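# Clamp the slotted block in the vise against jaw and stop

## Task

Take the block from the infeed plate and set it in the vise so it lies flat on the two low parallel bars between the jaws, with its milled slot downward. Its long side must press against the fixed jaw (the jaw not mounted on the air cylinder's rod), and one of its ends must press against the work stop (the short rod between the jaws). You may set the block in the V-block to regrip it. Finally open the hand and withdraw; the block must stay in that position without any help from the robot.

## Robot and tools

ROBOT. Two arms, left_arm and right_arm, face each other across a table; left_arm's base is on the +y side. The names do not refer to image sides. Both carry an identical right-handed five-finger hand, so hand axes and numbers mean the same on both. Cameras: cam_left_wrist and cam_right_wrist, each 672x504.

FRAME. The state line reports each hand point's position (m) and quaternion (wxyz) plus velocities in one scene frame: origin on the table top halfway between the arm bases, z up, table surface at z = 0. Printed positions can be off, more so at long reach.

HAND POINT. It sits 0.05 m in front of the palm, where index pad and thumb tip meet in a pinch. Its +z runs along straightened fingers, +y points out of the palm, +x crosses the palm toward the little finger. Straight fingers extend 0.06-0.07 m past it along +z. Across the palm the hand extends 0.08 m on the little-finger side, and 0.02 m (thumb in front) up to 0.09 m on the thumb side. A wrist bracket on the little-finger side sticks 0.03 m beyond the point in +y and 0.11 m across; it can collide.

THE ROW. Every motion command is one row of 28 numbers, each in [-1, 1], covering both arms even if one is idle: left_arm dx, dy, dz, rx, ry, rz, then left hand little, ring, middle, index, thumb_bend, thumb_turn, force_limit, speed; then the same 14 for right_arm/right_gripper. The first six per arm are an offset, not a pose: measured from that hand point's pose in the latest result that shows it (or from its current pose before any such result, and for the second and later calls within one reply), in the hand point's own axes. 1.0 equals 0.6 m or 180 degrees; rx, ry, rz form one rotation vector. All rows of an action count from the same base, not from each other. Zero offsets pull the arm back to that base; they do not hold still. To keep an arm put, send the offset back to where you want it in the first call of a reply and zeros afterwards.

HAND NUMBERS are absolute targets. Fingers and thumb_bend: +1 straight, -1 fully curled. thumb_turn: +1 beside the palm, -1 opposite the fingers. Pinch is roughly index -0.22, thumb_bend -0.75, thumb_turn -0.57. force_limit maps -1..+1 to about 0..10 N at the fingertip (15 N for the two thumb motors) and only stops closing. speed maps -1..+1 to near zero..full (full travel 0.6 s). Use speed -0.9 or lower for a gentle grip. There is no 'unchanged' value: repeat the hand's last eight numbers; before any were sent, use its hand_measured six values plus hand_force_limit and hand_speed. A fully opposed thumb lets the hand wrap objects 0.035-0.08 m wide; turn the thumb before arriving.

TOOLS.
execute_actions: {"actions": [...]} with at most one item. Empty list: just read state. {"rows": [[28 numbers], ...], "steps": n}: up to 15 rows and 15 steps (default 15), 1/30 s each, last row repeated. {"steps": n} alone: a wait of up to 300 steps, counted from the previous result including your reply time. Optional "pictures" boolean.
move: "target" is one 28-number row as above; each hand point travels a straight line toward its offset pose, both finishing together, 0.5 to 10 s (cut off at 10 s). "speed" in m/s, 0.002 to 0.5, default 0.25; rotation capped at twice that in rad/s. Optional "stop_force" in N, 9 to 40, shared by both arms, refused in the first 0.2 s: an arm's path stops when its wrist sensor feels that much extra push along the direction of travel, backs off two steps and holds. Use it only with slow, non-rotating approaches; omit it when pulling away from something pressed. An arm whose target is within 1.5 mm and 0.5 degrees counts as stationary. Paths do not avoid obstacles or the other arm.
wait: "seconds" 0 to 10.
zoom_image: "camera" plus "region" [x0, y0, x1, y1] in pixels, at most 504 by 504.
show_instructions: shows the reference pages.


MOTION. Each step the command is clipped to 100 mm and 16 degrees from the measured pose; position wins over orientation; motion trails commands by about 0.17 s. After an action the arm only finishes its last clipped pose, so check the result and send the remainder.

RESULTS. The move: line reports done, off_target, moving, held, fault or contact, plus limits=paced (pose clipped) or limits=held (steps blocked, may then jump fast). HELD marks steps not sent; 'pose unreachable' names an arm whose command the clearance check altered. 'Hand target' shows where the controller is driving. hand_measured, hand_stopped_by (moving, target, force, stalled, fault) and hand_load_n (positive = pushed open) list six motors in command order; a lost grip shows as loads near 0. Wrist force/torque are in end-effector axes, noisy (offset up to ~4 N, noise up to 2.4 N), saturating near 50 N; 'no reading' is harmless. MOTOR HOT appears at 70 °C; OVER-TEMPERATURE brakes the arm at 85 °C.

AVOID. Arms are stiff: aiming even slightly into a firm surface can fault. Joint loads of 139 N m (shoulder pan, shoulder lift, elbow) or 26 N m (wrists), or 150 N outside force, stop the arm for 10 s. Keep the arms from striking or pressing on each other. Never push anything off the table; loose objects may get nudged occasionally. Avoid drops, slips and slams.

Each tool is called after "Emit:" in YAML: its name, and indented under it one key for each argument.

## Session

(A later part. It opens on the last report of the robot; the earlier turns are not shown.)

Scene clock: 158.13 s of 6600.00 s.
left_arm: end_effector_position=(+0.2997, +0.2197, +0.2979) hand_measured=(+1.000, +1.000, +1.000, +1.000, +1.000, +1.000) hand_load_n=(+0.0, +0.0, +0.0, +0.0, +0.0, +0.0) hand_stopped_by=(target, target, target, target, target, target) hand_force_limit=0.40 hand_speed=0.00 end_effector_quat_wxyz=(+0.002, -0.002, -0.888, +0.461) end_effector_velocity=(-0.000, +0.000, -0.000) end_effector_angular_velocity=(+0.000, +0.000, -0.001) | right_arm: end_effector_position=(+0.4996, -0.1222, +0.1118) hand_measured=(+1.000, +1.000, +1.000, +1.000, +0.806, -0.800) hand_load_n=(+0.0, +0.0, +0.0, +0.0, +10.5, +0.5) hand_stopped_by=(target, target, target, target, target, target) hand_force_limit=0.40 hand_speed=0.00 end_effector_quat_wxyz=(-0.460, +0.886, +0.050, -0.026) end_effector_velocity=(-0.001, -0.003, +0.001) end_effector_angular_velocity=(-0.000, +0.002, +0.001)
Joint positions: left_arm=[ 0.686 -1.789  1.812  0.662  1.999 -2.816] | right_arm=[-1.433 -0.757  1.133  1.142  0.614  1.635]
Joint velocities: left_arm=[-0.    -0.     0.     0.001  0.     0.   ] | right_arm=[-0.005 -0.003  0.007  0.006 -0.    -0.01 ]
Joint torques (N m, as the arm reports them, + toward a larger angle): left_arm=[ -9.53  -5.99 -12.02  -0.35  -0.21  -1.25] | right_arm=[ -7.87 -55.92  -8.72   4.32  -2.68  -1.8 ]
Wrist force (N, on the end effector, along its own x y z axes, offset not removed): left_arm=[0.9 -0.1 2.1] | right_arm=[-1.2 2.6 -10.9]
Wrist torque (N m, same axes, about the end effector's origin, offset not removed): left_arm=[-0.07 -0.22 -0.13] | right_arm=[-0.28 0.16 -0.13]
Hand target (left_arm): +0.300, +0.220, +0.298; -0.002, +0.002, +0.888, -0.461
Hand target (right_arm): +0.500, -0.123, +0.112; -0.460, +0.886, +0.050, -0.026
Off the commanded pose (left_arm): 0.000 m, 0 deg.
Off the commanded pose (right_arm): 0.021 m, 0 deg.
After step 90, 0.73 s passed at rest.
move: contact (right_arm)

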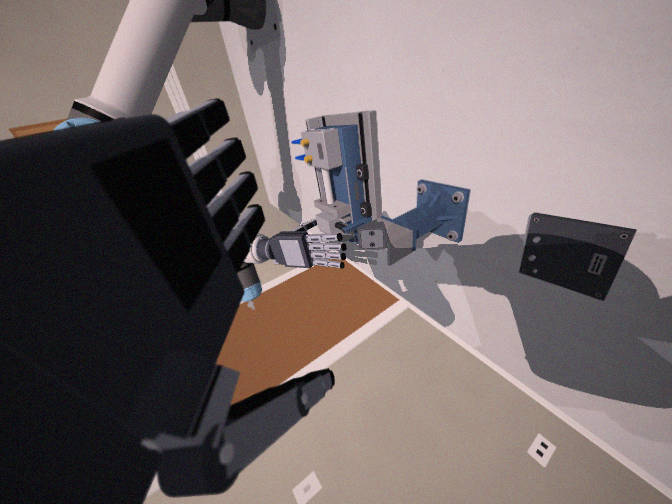

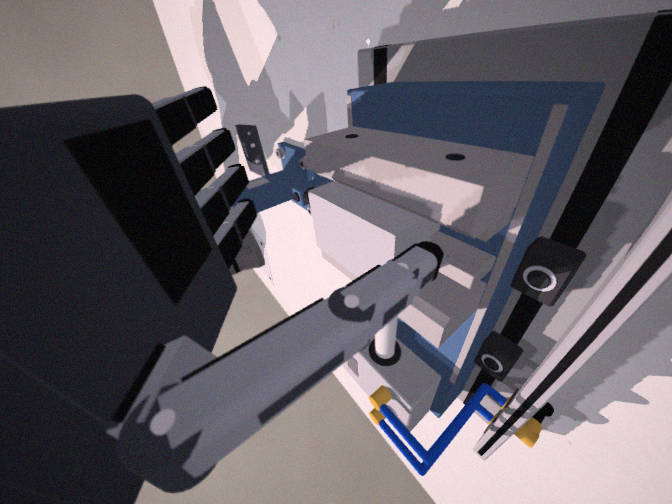

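Emit:
move:
  target: [0,0,0,0,0,0,1,1,1,1,1,1,0.4,0,0,0.0096,-0.0137,0,0,0,1,1,1,1,0.8,-0.8,0.4,0]
  speed: 0.03

Emit:
move:
  target: [0,0,0,0,0,0,1,1,1,1,1,1,0.4,0,-0.09,-0.125,-0.085,0,0,0,1,1,1,1,1,-0.8,0.4,0]
  speed: 0.1

Emit:
zoom_image:
  camera: "cam_right_wrist"
  region: [330,0,570,200]

Emit:
zoom_image:
  camera: "cam_left_wrist"
  region: [295,185,375,265]

Scene clock: 163.90 s of 6600.00 s.
left_arm: end_effector_position=(+0.2997, +0.2197, +0.2979) hand_measured=(+1.000, +1.000, +1.000, +1.000, +1.000, +1.000) hand_load_n=(+0.0, +0.0, +0.0, +0.0, +0.0, +0.0) hand_stopped_by=(target, target, target, target, target, target) hand_force_limit=0.40 hand_speed=0.00 end_effector_quat_wxyz=(+0.002, -0.002, -0.888, +0.461) end_effector_velocity=(+0.000, -0.000, +0.000) end_effector_angular_velocity=(-0.001, -0.000, +0.000) | right_arm: end_effector_position=(+0.5007, -0.1321, +0.1118) hand_measured=(+1.000, +1.000, +1.000, +1.000, +0.800, -0.800) hand_load_n=(+0.0, +0.0, +0.0, +0.0, +0.0, +0.0) hand_stopped_by=(target, target, target, target, target, target) hand_force_limit=0.40 hand_speed=0.00 end_effector_quat_wxyz=(-0.460, +0.886, +0.050, -0.026) end_effector_velocity=(+0.000, -0.002, +0.000) end_effector_angular_velocity=(+0.000, -0.000, +0.000)
Joint positions: left_arm=[ 0.686 -1.789  1.812  0.662  1.999 -2.816] | right_arm=[-1.451 -0.761  1.147  1.156  0.613  1.605]
Joint velocities: left_arm=[ 0.     0.    -0.    -0.001  0.    -0.   ] | right_arm=[-0.003 -0.     0.002  0.003 -0.    -0.005]
Joint torques (N m, as the arm reports them, + toward a larger angle): left_arm=[ -9.87  -6.23 -11.74  -0.19  -0.24  -1.23] | right_arm=[-12.44 -57.94  -9.81   4.61  -2.87  -1.76]
Wrist force (N, on the end effector, along its own x y z axes, offset not removed): left_arm=[1.2 1.5 -0.2] | right_arm=[-0.3 1.4 -0.4]
Wrist torque (N m, same axes, about the end effector's origin, offset not removed): left_arm=[0.28 -0.14 -0.04] | right_arm=[0.31 0.09 -0.03]
Hand target (left_arm): +0.300, +0.220, +0.298; -0.002, +0.002, +0.888, -0.461
Hand target (right_arm): +0.501, -0.132, +0.112; -0.460, +0.886, +0.050, -0.026
Off the commanded pose (left_arm): 0.000 m, 0 deg.
Off the commanded pose (right_arm): 0.000 m, 0 deg.
After step 90, 2.03 s passed at rest.
move: done

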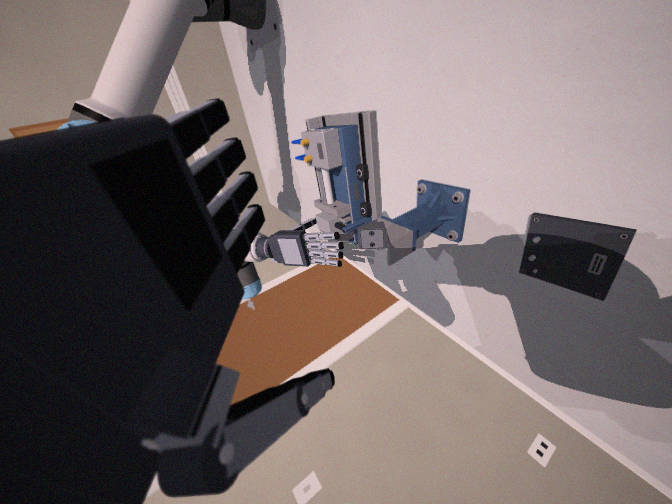

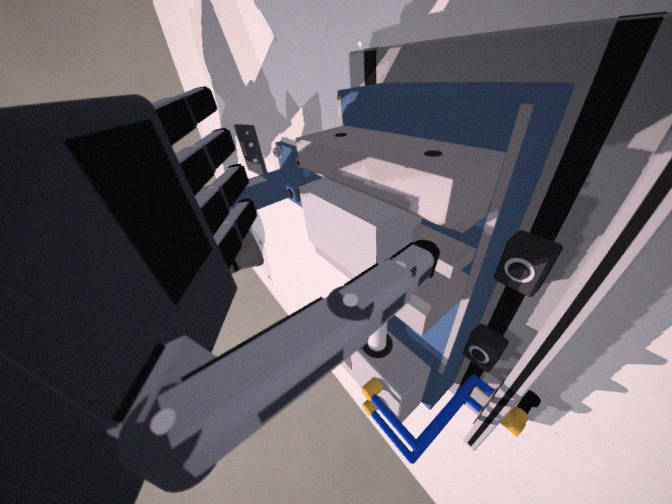

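Scene clock: 165.37 s of 6600.00 s.
left_arm: end_effector_position=(+0.2997, +0.2197, +0.2979) hand_measured=(+1.000, +1.000, +1.000, +1.000, +1.000, +1.000) hand_load_n=(+0.0, +0.0, +0.0, +0.0, +0.0, +0.0) hand_stopped_by=(target, target, target, target, target, target) hand_force_limit=0.40 hand_speed=0.00 end_effector_quat_wxyz=(+0.002, -0.002, -0.888, +0.461) end_effector_velocity=(+0.000, -0.000, +0.000) end_effector_angular_velocity=(-0.001, -0.000, +0.000) | right_arm: end_effector_position=(+0.4468, -0.1368, +0.2023) hand_measured=(+1.000, +1.000, +1.000, +1.000, +1.000, -0.800) hand_load_n=(+0.0, +0.0, +0.0, +0.0, +0.0, +0.0) hand_stopped_by=(target, target, target, target, target, target) hand_force_limit=0.40 hand_speed=0.00 end_effector_quat_wxyz=(-0.460, +0.886, +0.050, -0.026) end_effector_velocity=(-0.001, +0.000, +0.001) end_effector_angular_velocity=(-0.000, -0.001, +0.000)
Joint positions: left_arm=[ 0.686 -1.789  1.812  0.662  1.999 -2.816] | right_arm=[-1.446 -0.964  1.256  1.244  0.613  1.613]
Joint velocities: left_arm=[ 0.    -0.    -0.001 -0.     0.    -0.   ] | right_arm=[ 0.    -0.003  0.001  0.001  0.     0.   ]
Joint torques (N m, as the arm reports them, + toward a larger angle): left_arm=[ -9.25  -6.26 -11.69  -0.25  -0.27  -1.1 ] | right_arm=[  4.94 -53.82 -11.41   4.28   0.28  -1.31]
Wrist force (N, on the end effector, along its own x y z axes, offset not removed): left_arm=[2.7 0.6 0.8] | right_arm=[-0.3 -0.6 -0.8]
Wrist torque (N m, same axes, about the end effector's origin, offset not removed): left_arm=[0.13 -0.36 0.07] | right_arm=[0.02 0.11 -0.05]
Hand target (left_arm): +0.300, +0.220, +0.298; -0.002, +0.002, +0.888, -0.461
Hand target (right_arm): +0.447, -0.137, +0.202; -0.460, +0.886, +0.050, -0.026
Off the commanded pose (left_arm): 0.000 m, 0 deg.
Off the commanded pose (right_arm): 0.000 m, 0 deg.
move: done

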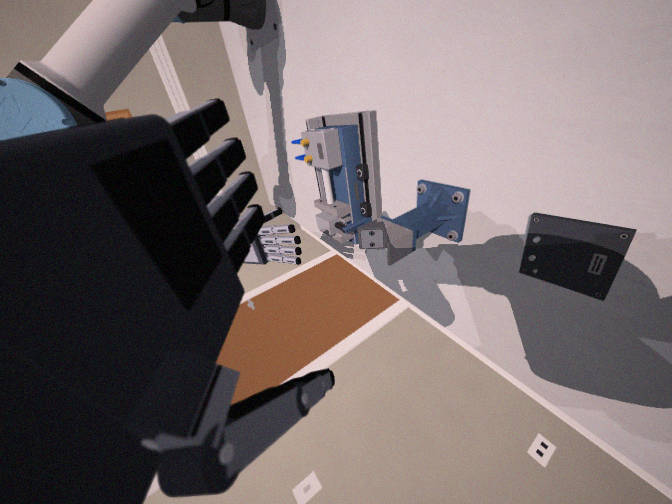

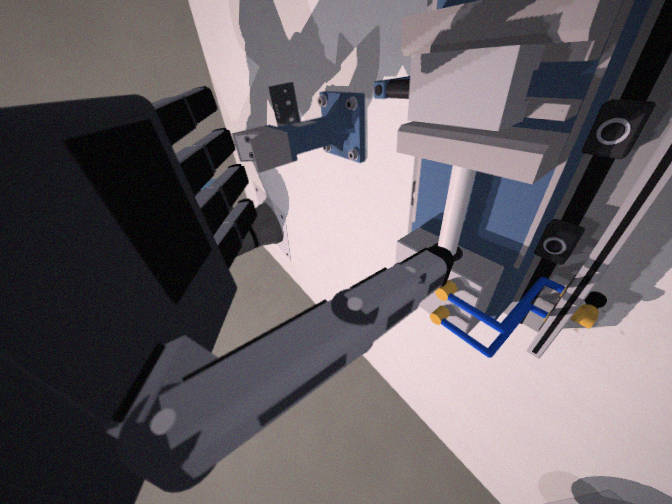

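Region (330, 0, 570, 200) of cam_right_wrist's 672x504 image, scaled by 2.100, with more detail than that image has.

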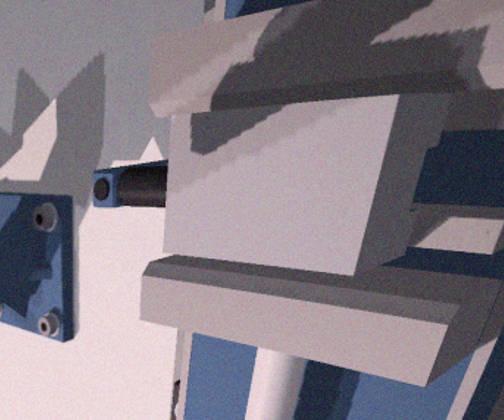

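Region (295, 185, 375, 265) of cam_left_wrist's 672x504 image, scaled by 6.300, with more detail than that image has.

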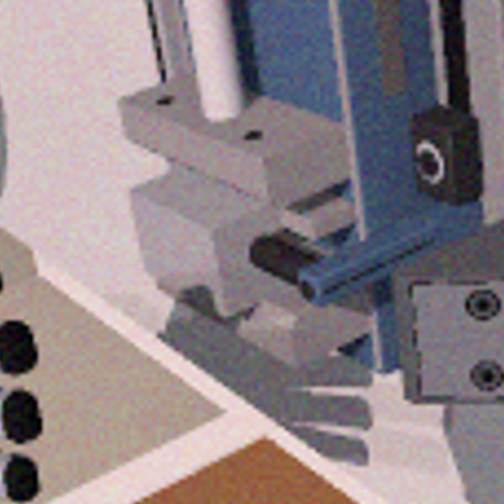

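Emit:
zoom_image:
  camera: "cam_right_wrist"
  region: [490,20,600,130]

Emit:
zoom_image:
  camera: "cam_right_wrist"
  region: [395,25,505,85]

Region (490, 20, 600, 130) of cam_right_wrist's 672x504 image, scaled by 4.582, with more detail than that image has.

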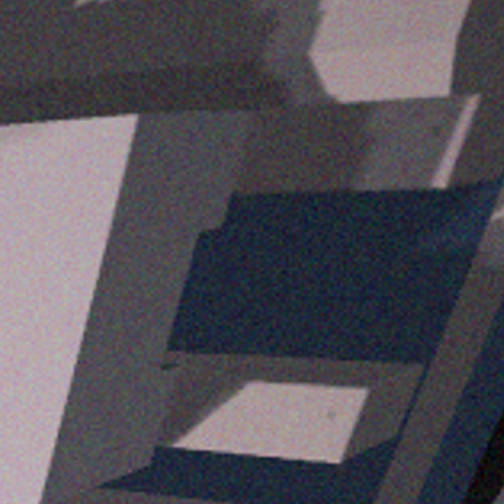

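Region (395, 25, 505, 85) of cam_right_wrist's 672x504 image, scaled by 4.582, with more detail than that image has; it fills the top 275 rows of this view, and the rest is white.

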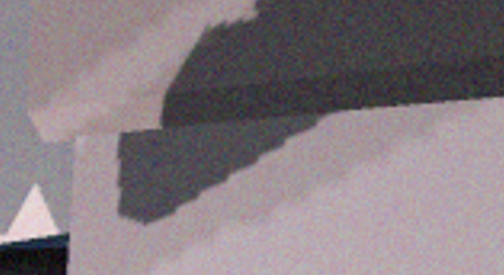

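Emit:
move:
  target: [0,0,0,0,0,0,1,1,1,1,1,1,0.4,0,0,-0.1,-0.15,0,0,0,1,1,1,1,1,-0.8,0.4,0]
  speed: 0.2

Emit:
finished_scene:
  scene: 2

Scene clock: 174.73 s of 6600.00 s.
left_arm: end_effector_position=(+0.2997, +0.2197, +0.2979) hand_measured=(+1.000, +1.000, +1.000, +1.000, +1.000, +1.000) hand_load_n=(+0.0, +0.0, +0.0, +0.0, +0.0, +0.0) hand_stopped_by=(target, target, target, target, target, target) hand_force_limit=0.40 hand_speed=0.00 end_effector_quat_wxyz=(+0.002, -0.002, -0.888, +0.461) end_effector_velocity=(+0.000, +0.000, +0.000) end_effector_angular_velocity=(-0.000, -0.000, +0.001) | right_arm: end_effector_position=(+0.4513, -0.1757, +0.3030) hand_measured=(+1.000, +1.000, +1.000, +1.000, +1.000, -0.800) hand_load_n=(+0.0, +0.0, +0.0, +0.0, +0.0, +0.0) hand_stopped_by=(target, target, target, target, target, target) hand_force_limit=0.40 hand_speed=0.00 end_effector_quat_wxyz=(-0.460, +0.886, +0.050, -0.026) end_effector_velocity=(+0.000, -0.001, +0.001) end_effector_angular_velocity=(-0.001, -0.000, +0.001)
Joint positions: left_arm=[ 0.686 -1.789  1.812  0.662  1.999 -2.816] | right_arm=[-1.522 -1.033  1.131  1.546  0.615  1.481]
Joint velocities: left_arm=[ 0.    -0.    -0.    -0.    -0.001 -0.001] | right_arm=[-0.001  0.    -0.003  0.006  0.001 -0.004]
Joint torques (N m, as the arm reports them, + toward a larger angle): left_arm=[ -9.42  -6.29 -12.2   -0.26  -0.31  -1.25] | right_arm=[-13.68 -45.14 -29.51   4.59   0.27  -1.78]
Wrist force (N, on the end effector, along its own x y z axes, offset not removed): left_arm=[1.3 -0.5 -0.2] | right_arm=[0.4 0.1 -2.5]
Wrist torque (N m, same axes, about the end effector's origin, offset not removed): left_arm=[0.04 -0.15 -0.13] | right_arm=[0.25 0.08 -0.05]
Hand target (left_arm): +0.300, +0.220, +0.298; -0.002, +0.002, +0.888, -0.461
Hand target (right_arm): +0.451, -0.176, +0.303; -0.460, +0.886, +0.050, -0.026
Off the commanded pose (left_arm): 0.000 m, 0 deg.
Off the commanded pose (right_arm): 0.000 m, 0 deg.
After step 90, 5.33 s passed at rest.
move: done

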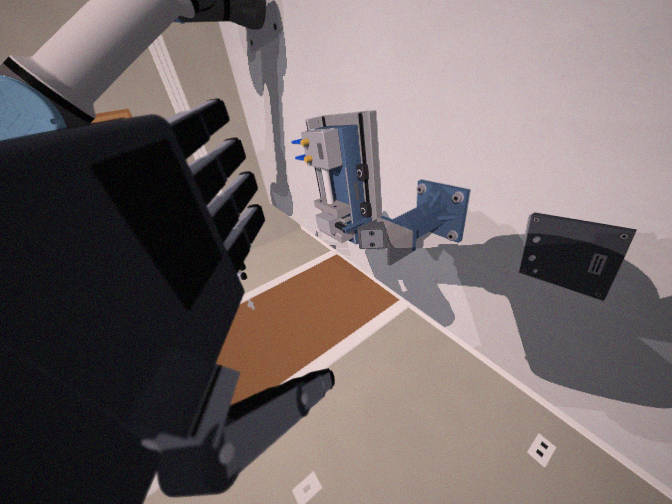

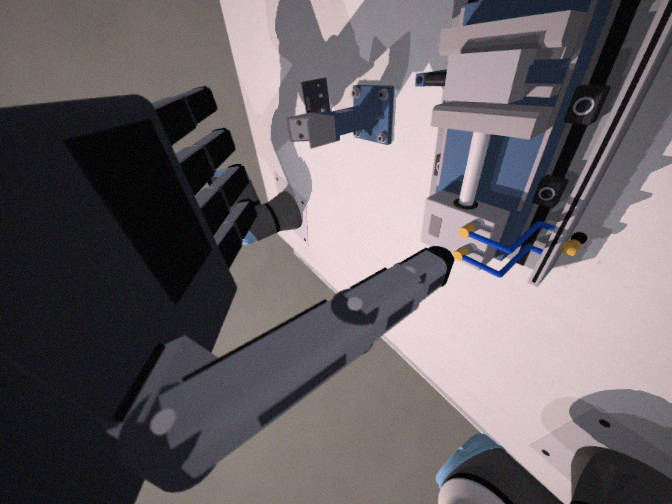

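The scene is finished: the task was done.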